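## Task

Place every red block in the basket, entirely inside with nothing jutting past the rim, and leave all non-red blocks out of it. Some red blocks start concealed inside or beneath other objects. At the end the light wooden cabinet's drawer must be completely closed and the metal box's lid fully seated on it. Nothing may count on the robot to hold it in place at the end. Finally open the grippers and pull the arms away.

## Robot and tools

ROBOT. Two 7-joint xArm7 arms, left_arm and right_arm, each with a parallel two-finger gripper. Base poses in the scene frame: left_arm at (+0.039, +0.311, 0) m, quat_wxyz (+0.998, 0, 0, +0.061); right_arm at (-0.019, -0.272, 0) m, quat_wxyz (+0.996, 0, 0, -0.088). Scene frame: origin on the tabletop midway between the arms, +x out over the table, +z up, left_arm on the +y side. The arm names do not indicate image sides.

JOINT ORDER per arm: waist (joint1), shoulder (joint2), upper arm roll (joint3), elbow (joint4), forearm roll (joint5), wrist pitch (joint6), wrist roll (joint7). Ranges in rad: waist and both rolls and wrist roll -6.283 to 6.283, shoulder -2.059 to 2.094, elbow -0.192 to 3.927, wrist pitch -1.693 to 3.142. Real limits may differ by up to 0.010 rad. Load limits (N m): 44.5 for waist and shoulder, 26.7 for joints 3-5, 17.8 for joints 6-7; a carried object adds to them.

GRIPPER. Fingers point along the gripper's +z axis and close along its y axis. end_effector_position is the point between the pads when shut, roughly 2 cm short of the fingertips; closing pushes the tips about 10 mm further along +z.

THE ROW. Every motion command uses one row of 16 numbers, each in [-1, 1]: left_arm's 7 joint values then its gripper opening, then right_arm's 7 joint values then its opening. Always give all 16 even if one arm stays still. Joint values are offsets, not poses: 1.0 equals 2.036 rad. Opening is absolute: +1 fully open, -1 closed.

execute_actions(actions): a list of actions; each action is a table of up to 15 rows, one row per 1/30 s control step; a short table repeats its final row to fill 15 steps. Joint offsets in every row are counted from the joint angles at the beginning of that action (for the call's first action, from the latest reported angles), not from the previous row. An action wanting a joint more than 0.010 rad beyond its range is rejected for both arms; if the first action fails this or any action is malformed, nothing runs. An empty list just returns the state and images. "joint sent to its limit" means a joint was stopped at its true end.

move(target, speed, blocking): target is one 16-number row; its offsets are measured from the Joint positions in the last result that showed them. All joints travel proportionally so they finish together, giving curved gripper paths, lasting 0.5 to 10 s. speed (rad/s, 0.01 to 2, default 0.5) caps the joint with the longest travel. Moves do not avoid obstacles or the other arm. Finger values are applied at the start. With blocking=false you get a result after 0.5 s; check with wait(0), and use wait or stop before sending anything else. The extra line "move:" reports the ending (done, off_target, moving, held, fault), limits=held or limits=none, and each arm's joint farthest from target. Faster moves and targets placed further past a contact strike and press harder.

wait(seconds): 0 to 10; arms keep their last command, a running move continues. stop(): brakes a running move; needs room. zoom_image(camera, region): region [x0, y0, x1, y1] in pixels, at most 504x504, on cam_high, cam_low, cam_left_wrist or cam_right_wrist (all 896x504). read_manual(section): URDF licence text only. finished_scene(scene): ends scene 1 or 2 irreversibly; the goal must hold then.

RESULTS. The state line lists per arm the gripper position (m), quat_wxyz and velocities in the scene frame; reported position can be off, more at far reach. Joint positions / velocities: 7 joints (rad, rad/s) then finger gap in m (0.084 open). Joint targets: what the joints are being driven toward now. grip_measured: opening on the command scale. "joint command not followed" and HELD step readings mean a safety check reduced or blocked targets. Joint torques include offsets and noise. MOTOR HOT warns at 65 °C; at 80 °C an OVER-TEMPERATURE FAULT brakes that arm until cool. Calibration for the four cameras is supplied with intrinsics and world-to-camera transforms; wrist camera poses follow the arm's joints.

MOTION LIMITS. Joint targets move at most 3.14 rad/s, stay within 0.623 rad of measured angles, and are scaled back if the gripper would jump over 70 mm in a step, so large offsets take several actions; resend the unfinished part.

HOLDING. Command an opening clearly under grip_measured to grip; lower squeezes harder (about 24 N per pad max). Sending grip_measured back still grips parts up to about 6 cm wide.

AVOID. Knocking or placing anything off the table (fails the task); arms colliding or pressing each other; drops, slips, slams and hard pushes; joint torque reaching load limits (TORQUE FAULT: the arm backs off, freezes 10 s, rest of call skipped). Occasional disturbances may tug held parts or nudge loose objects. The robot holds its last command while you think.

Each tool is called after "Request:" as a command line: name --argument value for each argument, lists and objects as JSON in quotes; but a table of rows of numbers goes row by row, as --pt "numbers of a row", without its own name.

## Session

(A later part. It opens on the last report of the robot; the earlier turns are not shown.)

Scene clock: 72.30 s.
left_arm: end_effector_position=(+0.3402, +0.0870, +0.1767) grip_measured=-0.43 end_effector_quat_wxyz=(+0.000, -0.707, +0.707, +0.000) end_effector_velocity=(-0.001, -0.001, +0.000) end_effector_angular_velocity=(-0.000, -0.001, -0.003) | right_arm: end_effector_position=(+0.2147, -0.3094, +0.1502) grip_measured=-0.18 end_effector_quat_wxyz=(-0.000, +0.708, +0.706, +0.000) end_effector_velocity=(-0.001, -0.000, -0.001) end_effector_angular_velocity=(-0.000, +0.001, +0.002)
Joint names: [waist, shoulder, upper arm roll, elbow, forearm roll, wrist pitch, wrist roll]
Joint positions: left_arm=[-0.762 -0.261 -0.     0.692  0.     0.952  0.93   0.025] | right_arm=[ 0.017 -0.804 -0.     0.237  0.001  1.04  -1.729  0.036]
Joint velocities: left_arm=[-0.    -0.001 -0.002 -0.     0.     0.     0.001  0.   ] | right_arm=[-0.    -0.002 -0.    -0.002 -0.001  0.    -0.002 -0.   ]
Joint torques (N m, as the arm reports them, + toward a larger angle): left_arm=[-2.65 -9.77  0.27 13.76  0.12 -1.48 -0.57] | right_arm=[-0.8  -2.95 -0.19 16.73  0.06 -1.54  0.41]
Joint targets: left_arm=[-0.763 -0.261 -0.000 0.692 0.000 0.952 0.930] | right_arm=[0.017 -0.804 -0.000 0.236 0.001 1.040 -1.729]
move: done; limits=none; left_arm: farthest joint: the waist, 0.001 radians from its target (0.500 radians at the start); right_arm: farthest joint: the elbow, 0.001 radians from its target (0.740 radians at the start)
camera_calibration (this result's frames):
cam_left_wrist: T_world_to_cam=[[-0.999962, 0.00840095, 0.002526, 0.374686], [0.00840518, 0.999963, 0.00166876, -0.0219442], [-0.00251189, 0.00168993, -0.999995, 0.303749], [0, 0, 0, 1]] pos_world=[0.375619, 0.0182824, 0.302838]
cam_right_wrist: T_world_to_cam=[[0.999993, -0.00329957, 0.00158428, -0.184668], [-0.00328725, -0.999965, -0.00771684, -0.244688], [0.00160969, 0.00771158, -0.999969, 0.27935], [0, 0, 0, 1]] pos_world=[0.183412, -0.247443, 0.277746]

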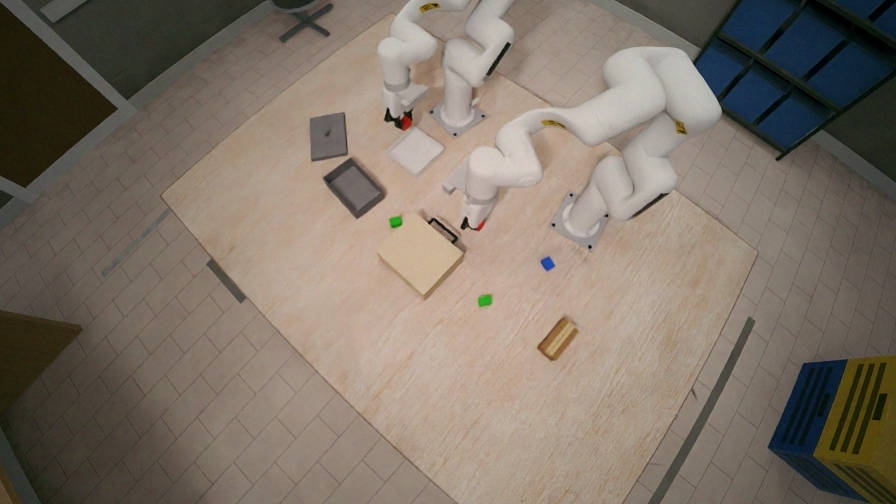

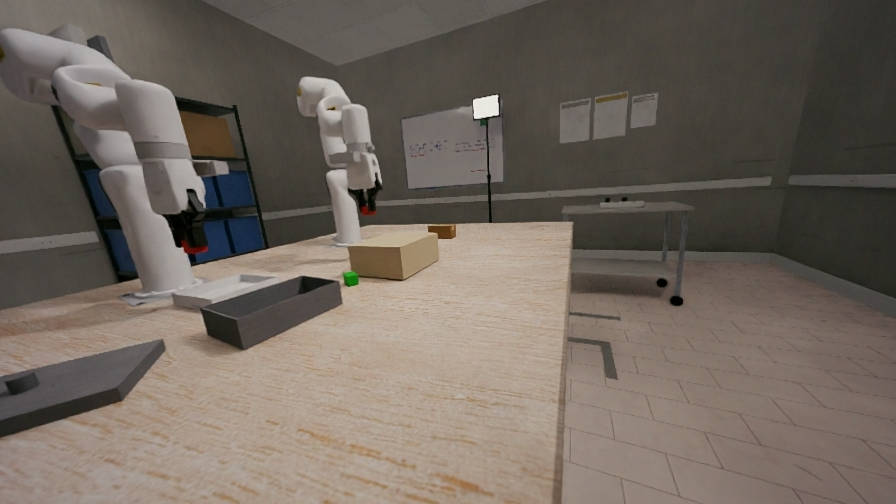

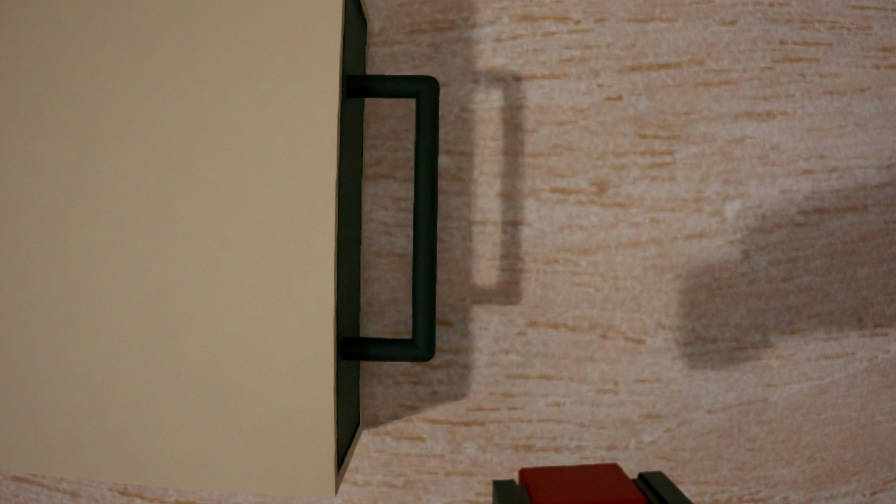

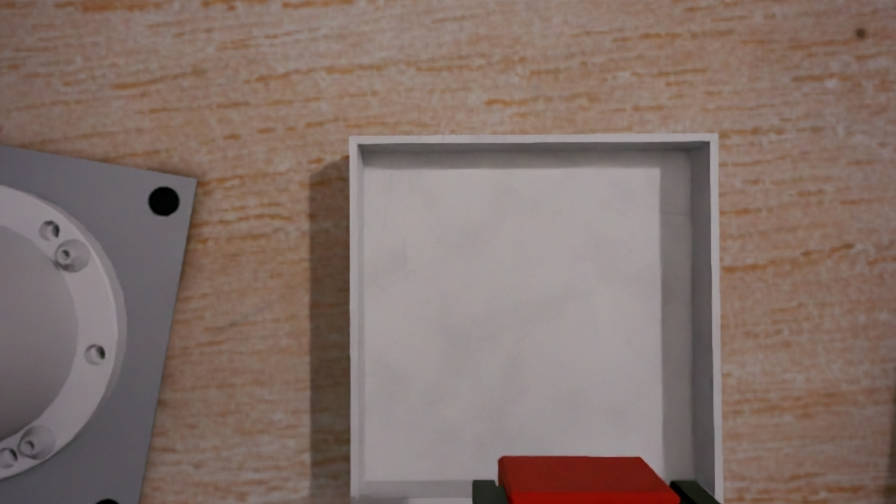

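Request:
move --target '[-0.2,0,0,0,0,0,-0.2,-0.75,0,0.1952,0,-0.0789,0,-0.2736,0,-0.55]' --speed 0.3

Request:
move --target '[0,0,0,0,0,0,0,-0.75,0,0,0,0,0,0,0,0.2]'

Request:
move --target '[0,0,0,0,0,0,0,-0.75,0,-0.1952,0,0.0789,0,0.2736,0,0.2]' --speed 0.6

Request:
move --target '[0,0,0,0,0,0,0,-0.75,-0.2377,0.4543,0,0.3811,0,-0.0727,0.8595,0]' --speed 0.9

Scene clock: 80.53 s.
left_arm: end_effector_position=(+0.2270, -0.0137, +0.1767) grip_measured=-0.43 end_effector_quat_wxyz=(+0.000, -0.707, +0.707, +0.000) end_effector_velocity=(-0.001, -0.001, +0.000) end_effector_angular_velocity=(+0.001, -0.001, -0.004) | right_arm: end_effector_position=(+0.2174, -0.3100, +0.0397) grip_measured=-0.18 end_effector_quat_wxyz=(+0.003, +0.708, +0.706, +0.002) end_effector_velocity=(-0.003, +0.000, -0.002) end_effector_angular_velocity=(+0.001, +0.005, -0.001)
Joint names: [waist, shoulder, upper arm roll, elbow, forearm roll, wrist pitch, wrist roll]
Joint positions: left_arm=[-1.169 -0.261 -0.     0.692  0.     0.952  0.523  0.025] | right_arm=[ 0.017 -0.408 -0.     0.08   0.001  0.481 -1.729  0.036]
Joint velocities: left_arm=[-0.002  0.    -0.002  0.     0.002  0.    -0.001  0.   ] | right_arm=[ 0.     0.005 -0.001 -0.005  0.    -0.006 -0.     0.001]
Joint torques (N m, as the arm reports them, + toward a larger angle): left_arm=[-2.61 -9.78  0.28 13.77  0.2  -1.52 -0.6 ] | right_arm=[-1.    1.66 -0.13 -0.33 -0.15  1.23  0.39]
Joint targets: left_arm=[-1.170 -0.261 -0.000 0.692 0.000 0.952 0.523] | right_arm=[0.017 -0.406 -0.000 0.076 0.001 0.483 -1.729]
move: done; limits=none; left_arm: farthest joint: the waist, 0.000 radians from its target (0.407 radians at the start); right_arm: farthest joint: the elbow, 0.004 radians from its target (0.160 radians at the start)
camera_calibration (this result's frames):
cam_left_wrist: T_world_to_cam=[[-0.999964, 0.00810487, 0.0024331, 0.262348], [0.0081089, 0.999966, 0.00165328, 0.0798194], [-0.00241962, 0.00167295, -0.999996, 0.303613], [0, 0, 0, 1]] pos_world=[0.262426, -0.0824509, 0.302841]
cam_right_wrist: T_world_to_cam=[[0.999953, -0.00379384, 0.0088711, -0.187582], [-0.00374001, -0.999975, -0.00607634, -0.246072], [0.00889393, 0.00604288, -0.999942, 0.166748], [0, 0, 0, 1]] pos_world=[0.18517, -0.247785, 0.166907]

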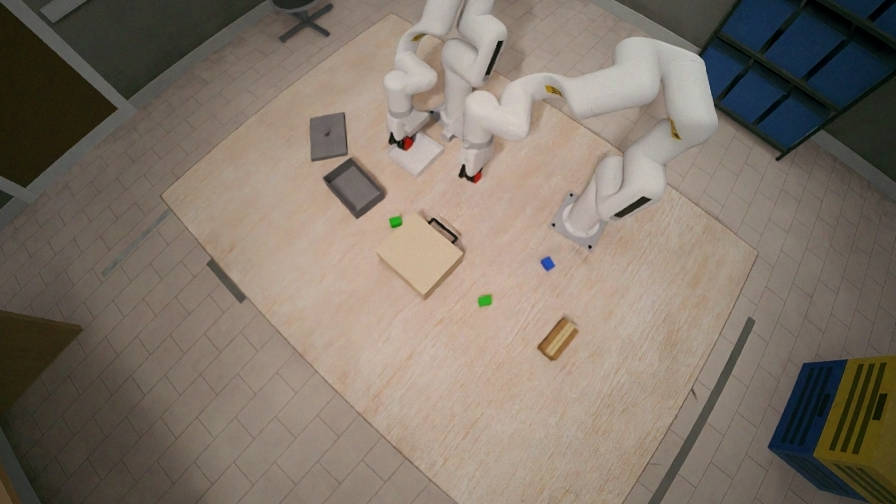

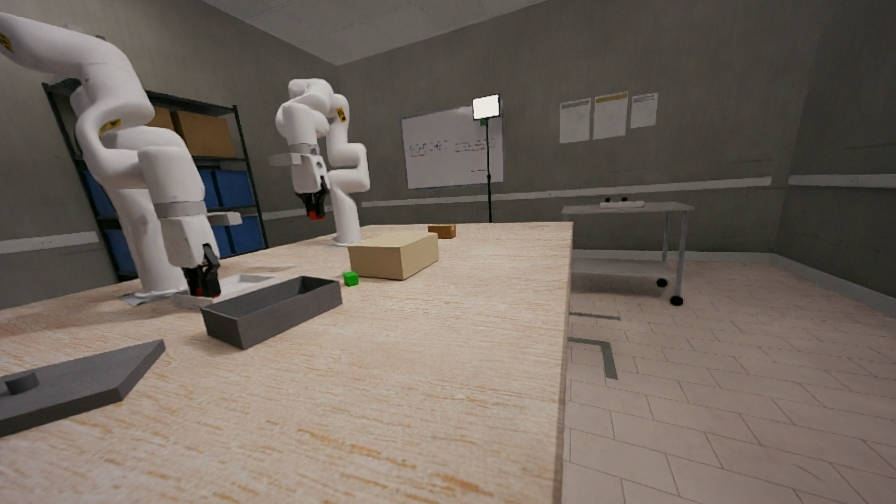

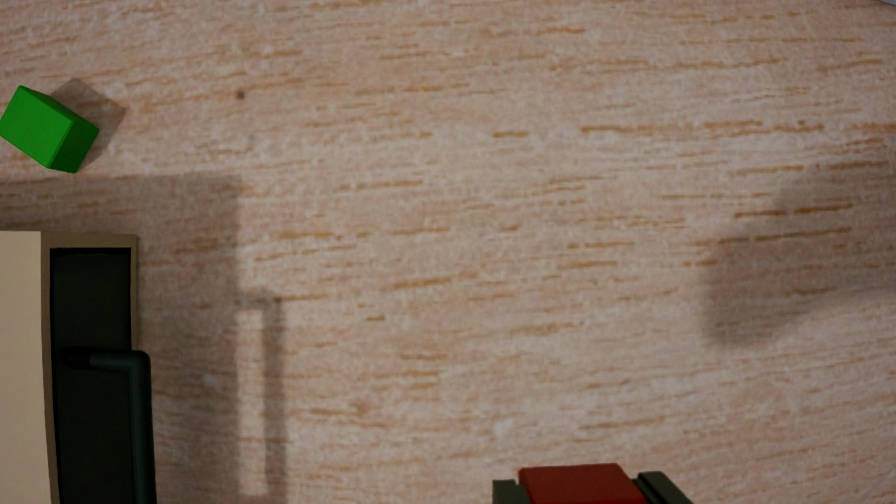

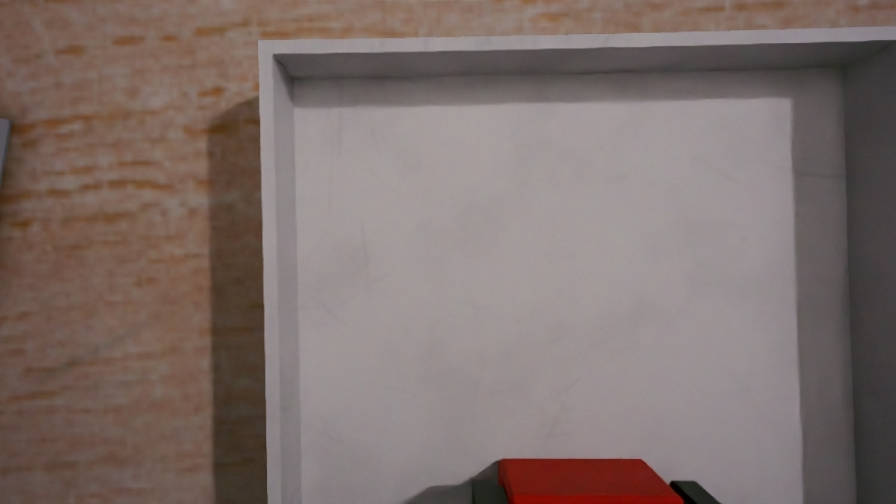

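Scene clock: 81.10 s.
left_arm: end_effector_position=(+0.2270, -0.0137, +0.1767) grip_measured=-0.43 end_effector_quat_wxyz=(+0.000, -0.707, +0.707, +0.000) end_effector_velocity=(-0.000, -0.000, -0.000) end_effector_angular_velocity=(+0.000, +0.000, -0.001) | right_arm: end_effector_position=(+0.2169, -0.3099, +0.0394) grip_measured=+0.19 end_effector_quat_wxyz=(+0.002, +0.708, +0.706, +0.002) end_effector_velocity=(+0.003, -0.001, +0.002) end_effector_angular_velocity=(-0.001, -0.009, -0.001)
Joint names: [waist, shoulder, upper arm roll, elbow, forearm roll, wrist pitch, wrist roll]
Joint positions: left_arm=[-1.169 -0.261 -0.     0.692  0.     0.952  0.523  0.025] | right_arm=[ 0.017 -0.408 -0.     0.08   0.001  0.481 -1.729  0.052]
Joint velocities: left_arm=[-0.001  0.001 -0.001  0.    -0.    -0.     0.     0.   ] | right_arm=[ 0.    -0.003 -0.001  0.004  0.    -0.002 -0.     0.   ]
Joint torques (N m, as the arm reports them, + toward a larger angle): left_arm=[-2.55 -9.95  0.2  13.74  0.22 -1.53 -0.72] | right_arm=[-0.72 -6.13 -0.25 12.5  -0.23 -1.54  0.5 ]
Joint targets: left_arm=[-1.169 -0.261 -0.000 0.692 0.000 0.952 0.523] | right_arm=[0.017 -0.408 -0.000 0.080 0.001 0.481 -1.729]
move: done; limits=none; left_arm: farthest joint: the waist, 0.000 radians from its target (0.000 radians at the start); right_arm: farthest joint: the waist, 0.000 radians from its target (0.000 radians at the start)
camera_calibration (this result's frames):
cam_left_wrist: T_world_to_cam=[[-0.999964, 0.00809861, 0.00243335, 0.26235], [0.00810264, 0.999966, 0.00165313, 0.0798196], [-0.00241988, 0.00167279, -0.999996, 0.303613], [0, 0, 0, 1]] pos_world=[0.262428, -0.0824494, 0.302841]
cam_right_wrist: T_world_to_cam=[[0.999963, -0.00380584, 0.00774792, -0.187131], [-0.00375742, -0.999973, -0.0062538, -0.245999], [0.00777151, 0.00622446, -0.99995, 0.166781], [0, 0, 0, 1]] pos_world=[0.184903, -0.247743, 0.166684]

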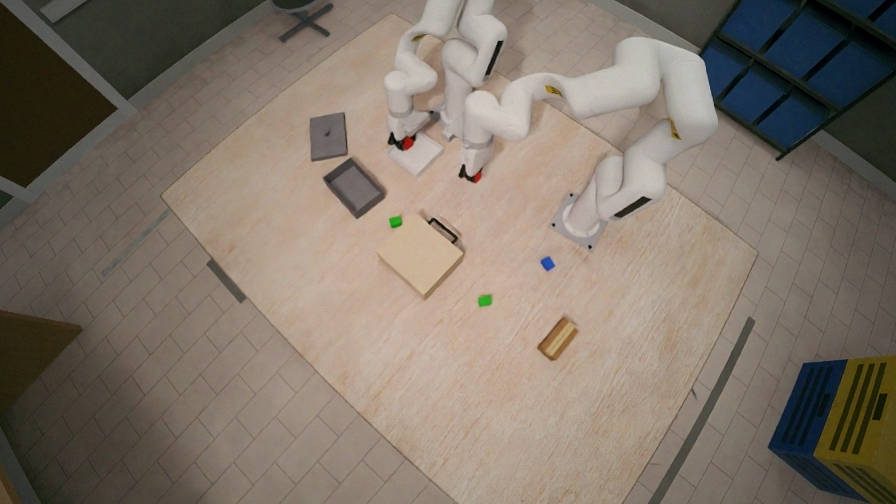

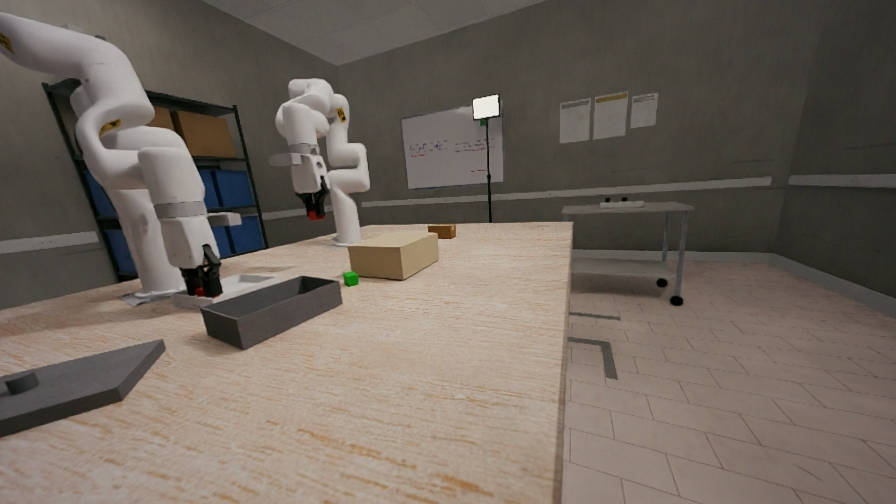

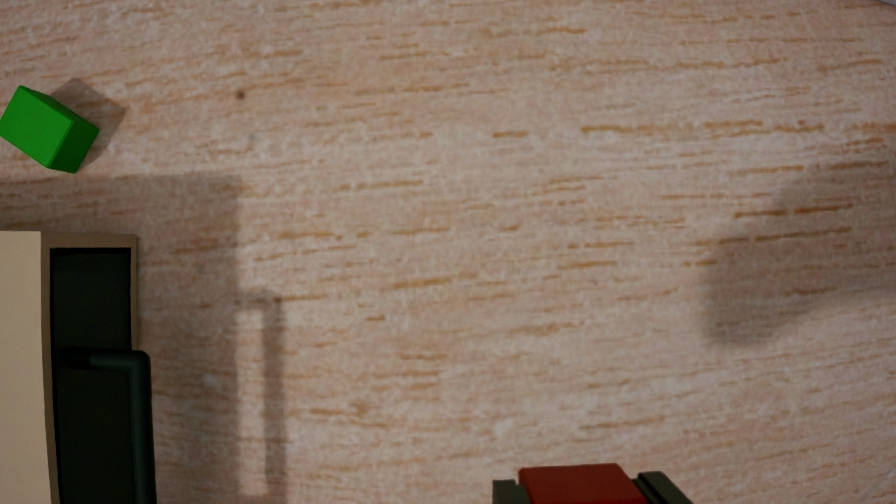

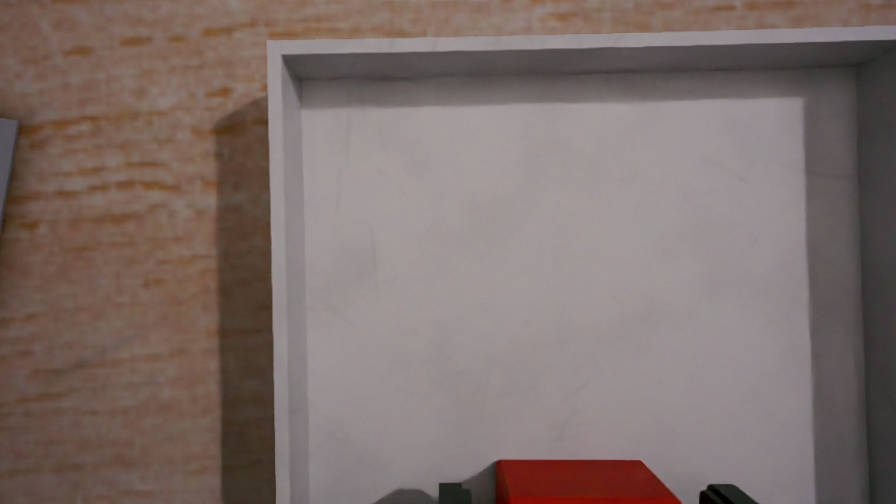

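Scene clock: 82.63 s.
left_arm: end_effector_position=(+0.2270, -0.0137, +0.1767) grip_measured=-0.43 end_effector_quat_wxyz=(+0.000, -0.707, +0.707, +0.000) end_effector_velocity=(+0.000, -0.000, +0.001) end_effector_angular_velocity=(-0.001, -0.001, +0.000) | right_arm: end_effector_position=(+0.2166, -0.3097, +0.1520) grip_measured=+0.19 end_effector_quat_wxyz=(+0.002, +0.708, +0.706, +0.002) end_effector_velocity=(+0.000, -0.000, +0.001) end_effector_angular_velocity=(-0.001, -0.004, +0.000)
Joint names: [waist, shoulder, upper arm roll, elbow, forearm roll, wrist pitch, wrist roll]
Joint positions: left_arm=[-1.169 -0.261 -0.     0.692  0.     0.952  0.523  0.025] | right_arm=[ 0.017 -0.805 -0.     0.24   0.001  1.038 -1.729  0.052]
Joint velocities: left_arm=[ 0.    -0.001 -0.     0.     0.     0.    -0.    -0.   ] | right_arm=[-0.    -0.005  0.001  0.001  0.     0.002 -0.    -0.   ]
Joint torques (N m, as the arm reports them, + toward a larger angle): left_arm=[-2.61 -9.56  0.19 13.8   0.16 -1.42 -0.68] | right_arm=[-0.8  -2.71 -0.02 16.48 -0.12 -1.56  0.35]
Joint targets: left_arm=[-1.169 -0.261 -0.000 0.692 0.000 0.952 0.523] | right_arm=[0.017 -0.805 -0.000 0.240 0.001 1.038 -1.729]
move: done; limits=none; left_arm: farthest joint: the waist, 0.000 radians from its target (0.000 radians at the start); right_arm: farthest joint: the shoulder, 0.001 radians from its target (0.398 radians at the start)
camera_calibration (this result's frames):
cam_left_wrist: T_world_to_cam=[[-0.999964, 0.00809897, 0.00243337, 0.26235], [0.008103, 0.999966, 0.00165324, 0.0798195], [-0.00241989, 0.00167289, -0.999996, 0.303613], [0, 0, 0, 1]] pos_world=[0.262428, -0.0824495, 0.302841]
cam_right_wrist: T_world_to_cam=[[0.99996, -0.00332929, 0.0083316, -0.187607], [-0.00327371, -0.999972, -0.00667507, -0.245135], [0.0083536, 0.00664753, -0.999943, 0.279336], [0, 0, 0, 1]] pos_world=[0.184464, -0.24761, 0.279247]

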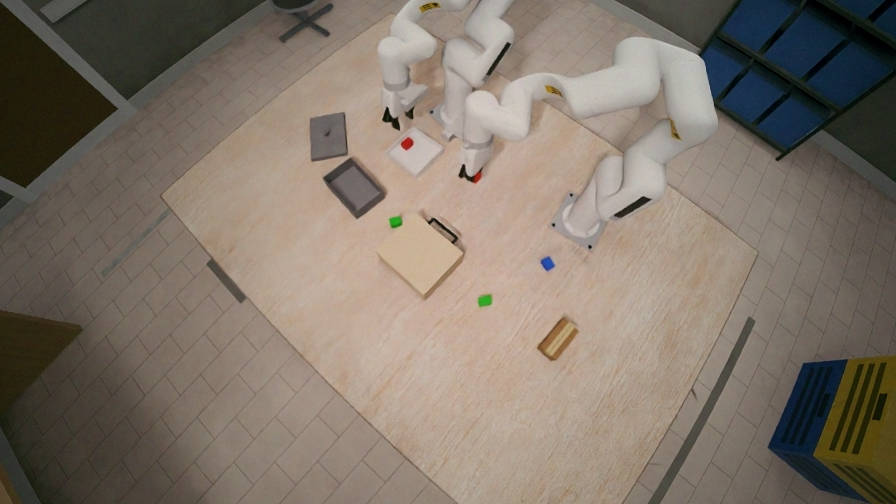

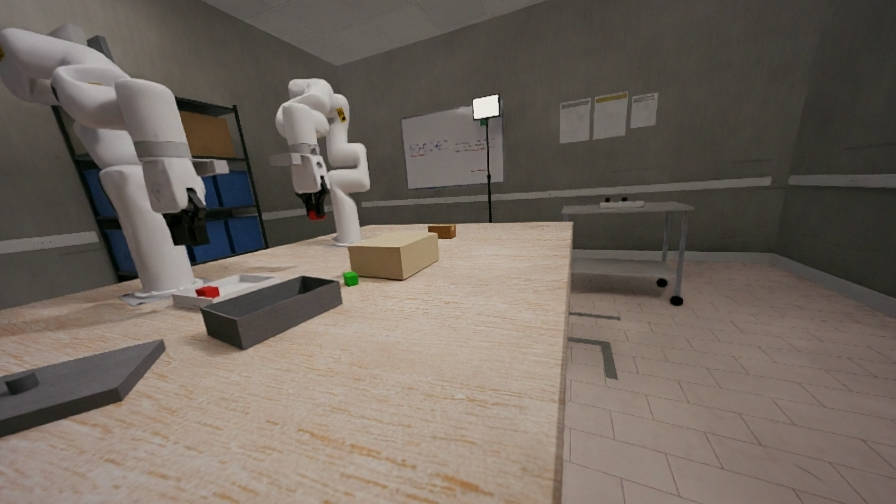

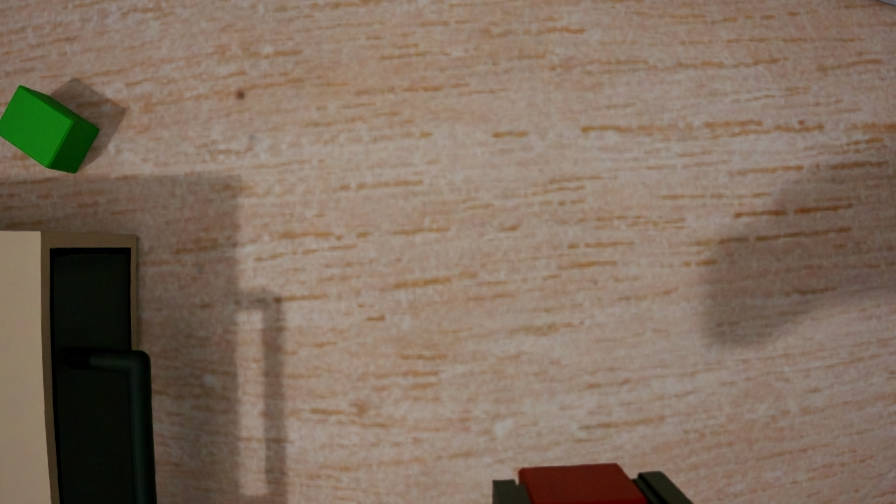

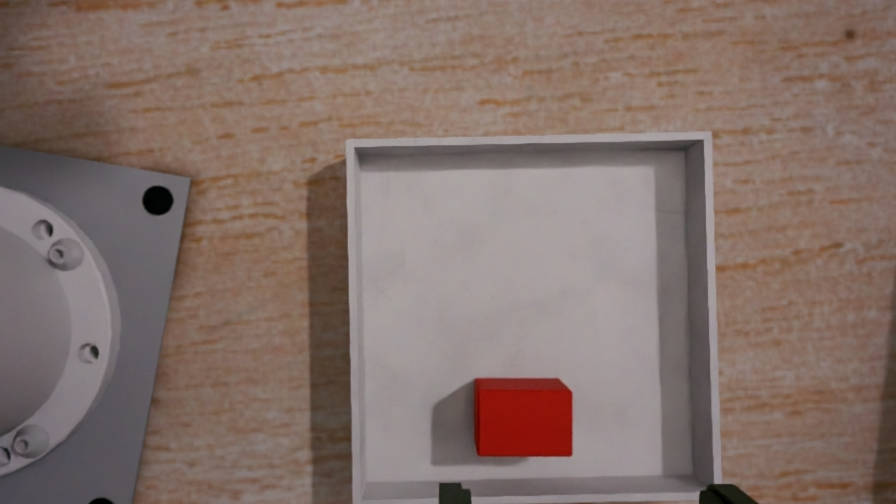

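Scene clock: 85.27 s.
left_arm: end_effector_position=(+0.2270, -0.0137, +0.1767) grip_measured=-0.43 end_effector_quat_wxyz=(+0.000, -0.707, +0.707, +0.000) end_effector_velocity=(+0.000, -0.000, +0.000) end_effector_angular_velocity=(-0.001, -0.000, +0.000) | right_arm: end_effector_position=(+0.3660, -0.5602, +0.1471) grip_measured=-0.01 end_effector_quat_wxyz=(+0.001, +0.945, -0.326, +0.003) end_effector_velocity=(-0.000, -0.001, -0.001) end_effector_angular_velocity=(+0.001, +0.001, -0.005)
Joint names: [waist, shoulder, upper arm roll, elbow, forearm roll, wrist pitch, wrist roll]
Joint positions: left_arm=[-1.169 -0.261 -0.     0.692  0.     0.952  0.523  0.025] | right_arm=[-0.466  0.12  -0.     1.016  0.001  0.89   0.021  0.044]
Joint velocities: left_arm=[-0.    -0.     0.001 -0.    -0.    -0.001  0.    -0.   ] | right_arm=[-0.001  0.002 -0.     0.     0.001 -0.     0.003  0.   ]
Joint torques (N m, as the arm reports them, + toward a larger angle): left_arm=[-2.77 -9.72  0.34 13.83  0.27 -1.53 -0.55] | right_arm=[ -0.69 -19.57  -0.36  15.97  -0.04  -1.57   0.45]
Joint targets: left_arm=[-1.169 -0.261 -0.000 0.692 0.000 0.952 0.523] | right_arm=[-0.467 0.120 -0.000 1.016 0.001 0.890 0.021]
move: done; limits=none; left_arm: farthest joint: the waist, 0.000 radians from its target (0.000 radians at the start); right_arm: farthest joint: the waist, 0.000 radians from its target (0.484 radians at the start)
camera_calibration (this result's frames):
cam_left_wrist: T_world_to_cam=[[-0.999964, 0.00809891, 0.00243336, 0.26235], [0.00810294, 0.999966, 0.00165326, 0.0798195], [-0.00241989, 0.00167292, -0.999996, 0.303613], [0, 0, 0, 1]] pos_world=[0.262428, -0.0824495, 0.302841]
cam_right_wrist: T_world_to_cam=[[-0.617643, -0.786459, 0.000454058, -0.183265], [-0.786399, 0.617588, -0.0127228, 0.698527], [0.00972554, -0.00821522, -0.999919, 0.265973], [0, 0, 0, 1]] pos_world=[0.433542, -0.573348, 0.274922]

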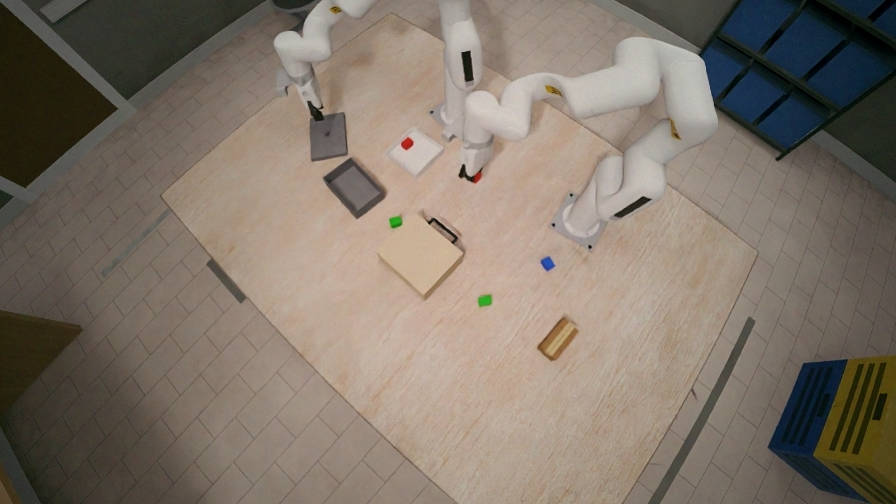

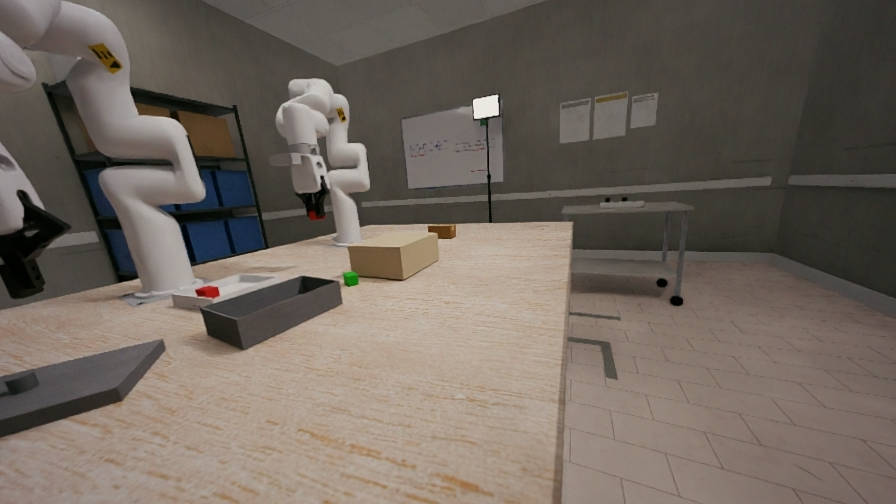

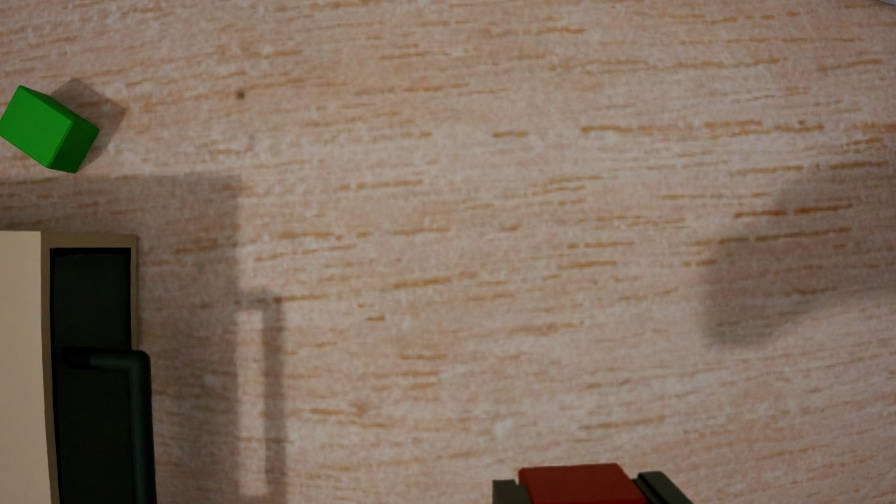

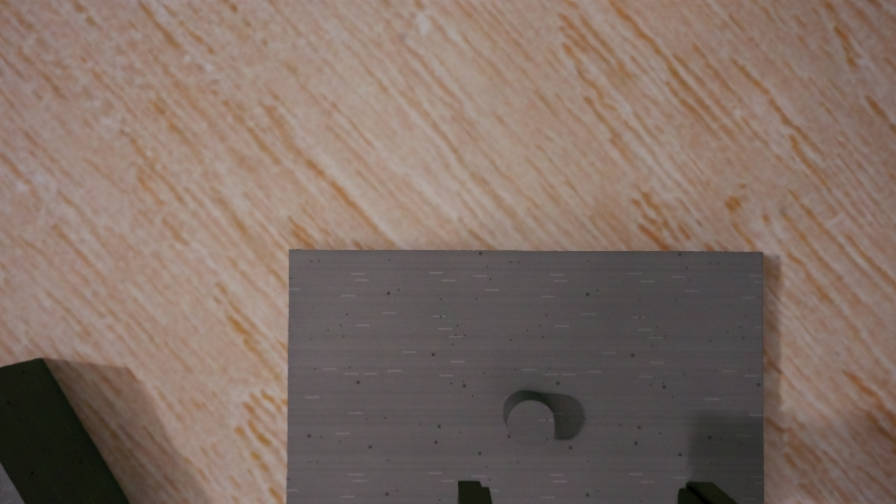

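Request:
move --target '[-0.083,0.3921,0,0.3844,0,-0.0072,-0.0825,-0.75,-0.0003,0.0977,0,-0.0388,0,-0.1336,0,0]' --speed 0.4

Request:
move --target '[0,0.0455,0,-0.0158,0,-0.0613,0,-0.75,0,0,0,0,0,0,0,-1]' --speed 0.1

Scene clock: 93.70 s.
left_arm: end_effector_position=(+0.2454, -0.2445, +0.0999) grip_measured=-0.43 end_effector_quat_wxyz=(+0.000, -0.707, +0.707, +0.000) end_effector_velocity=(-0.001, -0.000, -0.003) end_effector_angular_velocity=(+0.004, +0.002, -0.003) | right_arm: end_effector_position=(+0.3649, -0.5598, +0.0431) grip_measured=-0.01 end_effector_quat_wxyz=(-0.000, +0.945, -0.327, +0.000) end_effector_velocity=(+0.001, -0.000, +0.001) end_effector_angular_velocity=(-0.002, -0.002, +0.002)
Joint names: [waist, shoulder, upper arm roll, elbow, forearm roll, wrist pitch, wrist roll]
Joint positions: left_arm=[-1.338  0.537  0.     1.474  0.     0.938  0.355  0.025] | right_arm=[-0.467  0.319 -0.     0.937  0.001  0.618  0.021  0.044]
Joint velocities: left_arm=[-0.001  0.006 -0.002  0.001  0.001 -0.    -0.     0.   ] | right_arm=[-0.    -0.001  0.001  0.001 -0.001 -0.001 -0.001  0.   ]
Joint torques (N m, as the arm reports them, + toward a larger angle): left_arm=[ -2.59 -21.16  -0.21  13.79   0.32  -1.52  -0.65] | right_arm=[ -0.89 -21.54  -0.68  13.98  -0.13  -1.64   0.39]
Joint targets: left_arm=[-1.338 0.538 -0.000 1.474 0.000 0.938 0.355] | right_arm=[-0.467 0.319 -0.000 0.937 0.001 0.618 0.021]
move: done; limits=none; left_arm: farthest joint: the elbow, 0.001 radians from its target (0.783 radians at the start); right_arm: farthest joint: the waist, 0.000 radians from its target (0.000 radians at the start)
camera_calibration (this result's frames):
cam_left_wrist: T_world_to_cam=[[-0.999956, 0.00897619, 0.00262944, 0.28296], [0.00898232, 0.999957, 0.00232668, 0.31032], [-0.00260845, 0.00235019, -0.999994, 0.227497], [0, 0, 0, 1]] pos_world=[0.280754, -0.313381, 0.22603]
cam_right_wrist: T_world_to_cam=[[-0.618257, -0.785976, 0.000828432, -0.183131], [-0.78596, 0.618237, -0.00702803, 0.696037], [0.0050117, -0.00499624, -0.999975, 0.165603], [0, 0, 0, 1]] pos_world=[0.433006, -0.573425, 0.170642]

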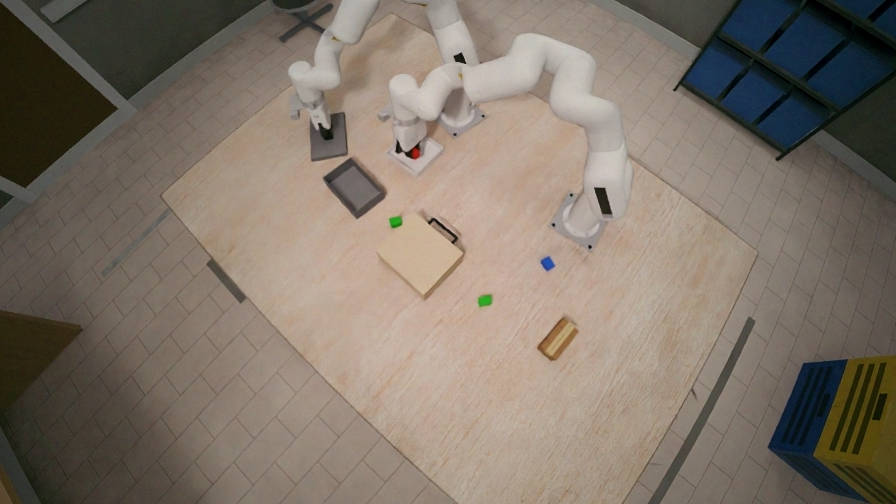

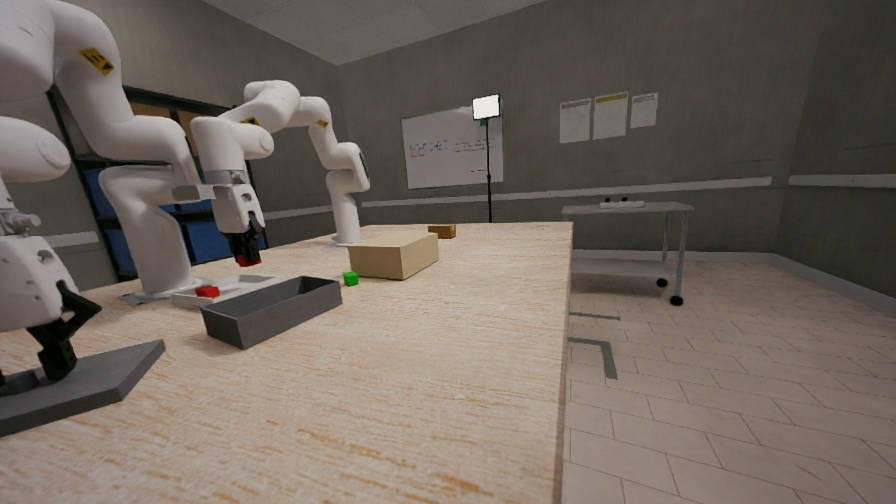

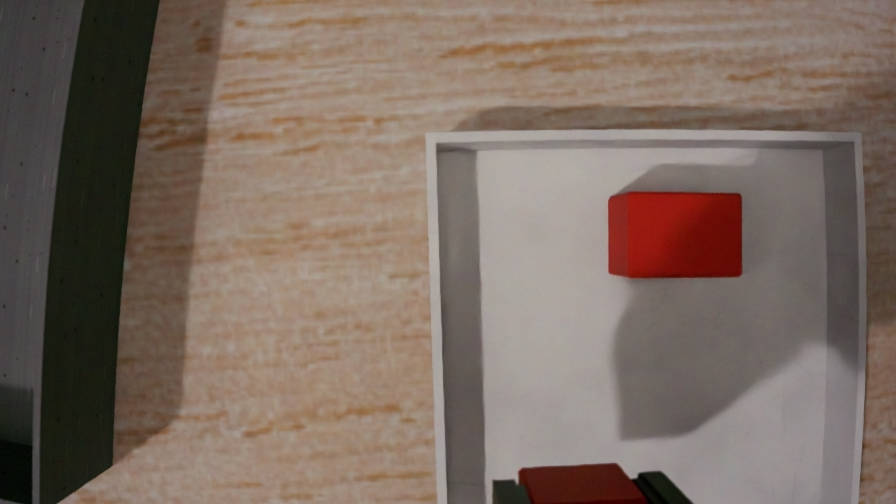

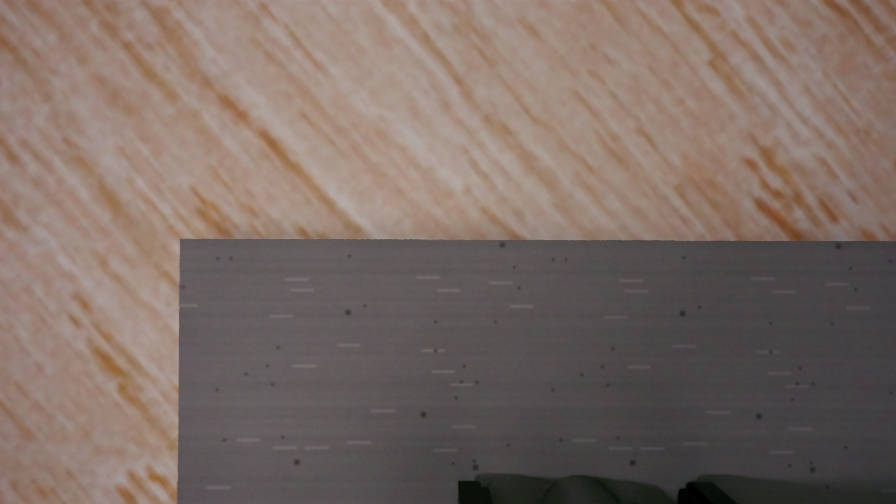

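Scene clock: 95.37 s.
left_arm: end_effector_position=(+0.2454, -0.2447, +0.0423) grip_measured=-0.43 end_effector_quat_wxyz=(+0.000, -0.707, +0.707, +0.000) end_effector_velocity=(-0.001, +0.001, -0.002) end_effector_angular_velocity=(+0.003, +0.002, +0.000) | right_arm: end_effector_position=(+0.3649, -0.5598, +0.0431) grip_measured=-0.61 end_effector_quat_wxyz=(-0.000, +0.945, -0.327, +0.000) end_effector_velocity=(+0.000, -0.000, -0.000) end_effector_angular_velocity=(-0.000, -0.000, -0.001)
Joint names: [waist, shoulder, upper arm roll, elbow, forearm roll, wrist pitch, wrist roll]
Joint positions: left_arm=[-1.338  0.629  0.     1.442  0.     0.813  0.355  0.025] | right_arm=[-0.467  0.319 -0.     0.937  0.001  0.618  0.021  0.017]
Joint velocities: left_arm=[ 0.001  0.003 -0.001 -0.002 -0.    -0.002 -0.    -0.   ] | right_arm=[ 0.     0.     0.     0.001  0.    -0.     0.001 -0.   ]
Joint torques (N m, as the arm reports them, + toward a larger angle): left_arm=[ -2.62 -21.99  -0.25  13.01   0.35  -1.4   -0.65] | right_arm=[ -0.75 -21.05  -0.63  13.89  -0.09  -1.56   0.38]
Joint targets: left_arm=[-1.338 0.630 0.000 1.442 0.000 0.813 0.355] | right_arm=[-0.467 0.319 -0.000 0.937 0.001 0.618 0.021]
move: done; limits=none; left_arm: farthest joint: the waist, 0.000 radians from its target (0.000 radians at the start); right_arm: farthest joint: the waist, 0.000 radians from its target (0.000 radians at the start)
camera_calibration (this result's frames):
cam_left_wrist: T_world_to_cam=[[-0.999956, 0.00901124, 0.00243967, 0.283178], [0.00901561, 0.999958, 0.00178301, 0.310631], [-0.0024235, 0.00180493, -0.999995, 0.169688], [0, 0, 0, 1]] pos_world=[0.280777, -0.313476, 0.168443]
cam_right_wrist: T_world_to_cam=[[-0.618261, -0.785973, 0.000829527, -0.18313], [-0.785957, 0.618241, -0.00704319, 0.696044], [0.00502291, -0.0050065, -0.999975, 0.1656], [0, 0, 0, 1]] pos_world=[0.433006, -0.573429, 0.17065]

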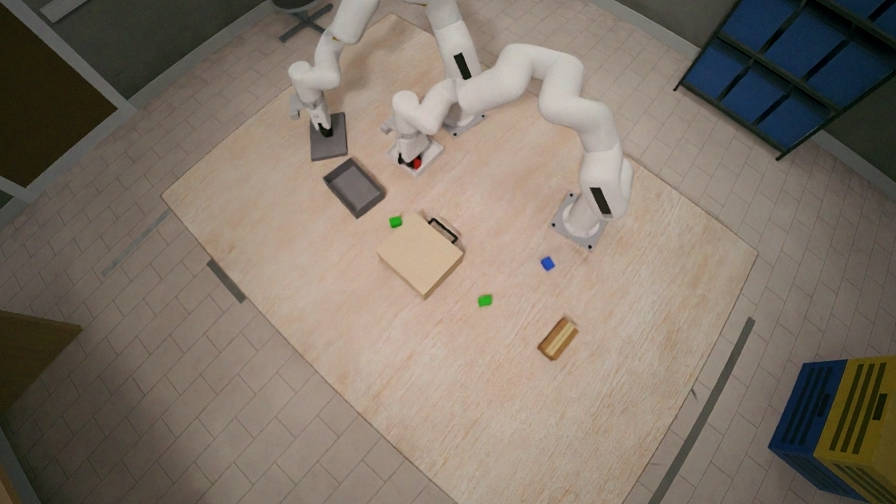

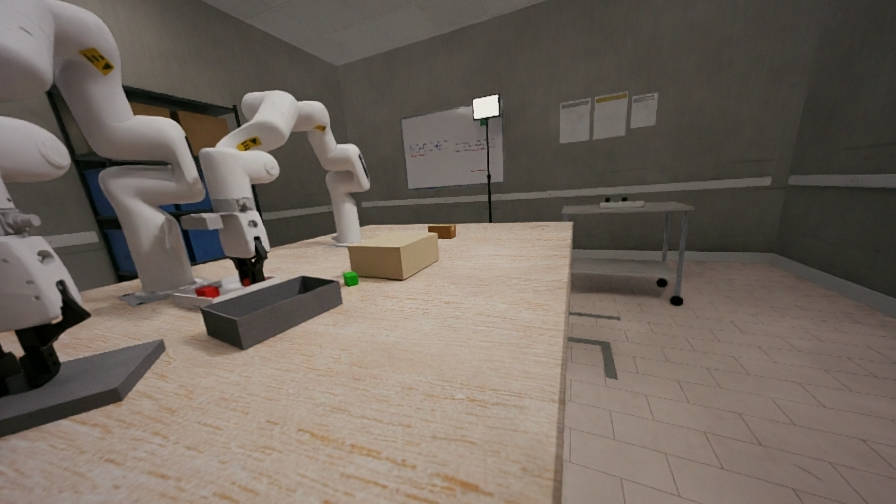

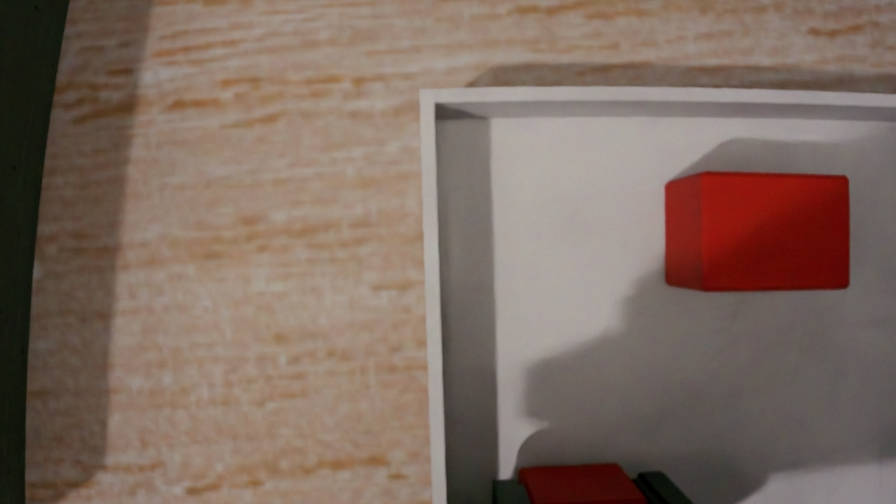

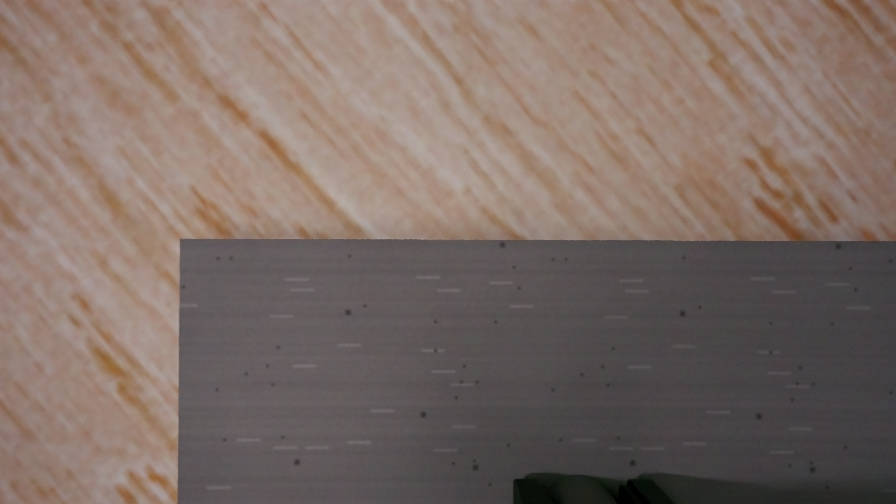

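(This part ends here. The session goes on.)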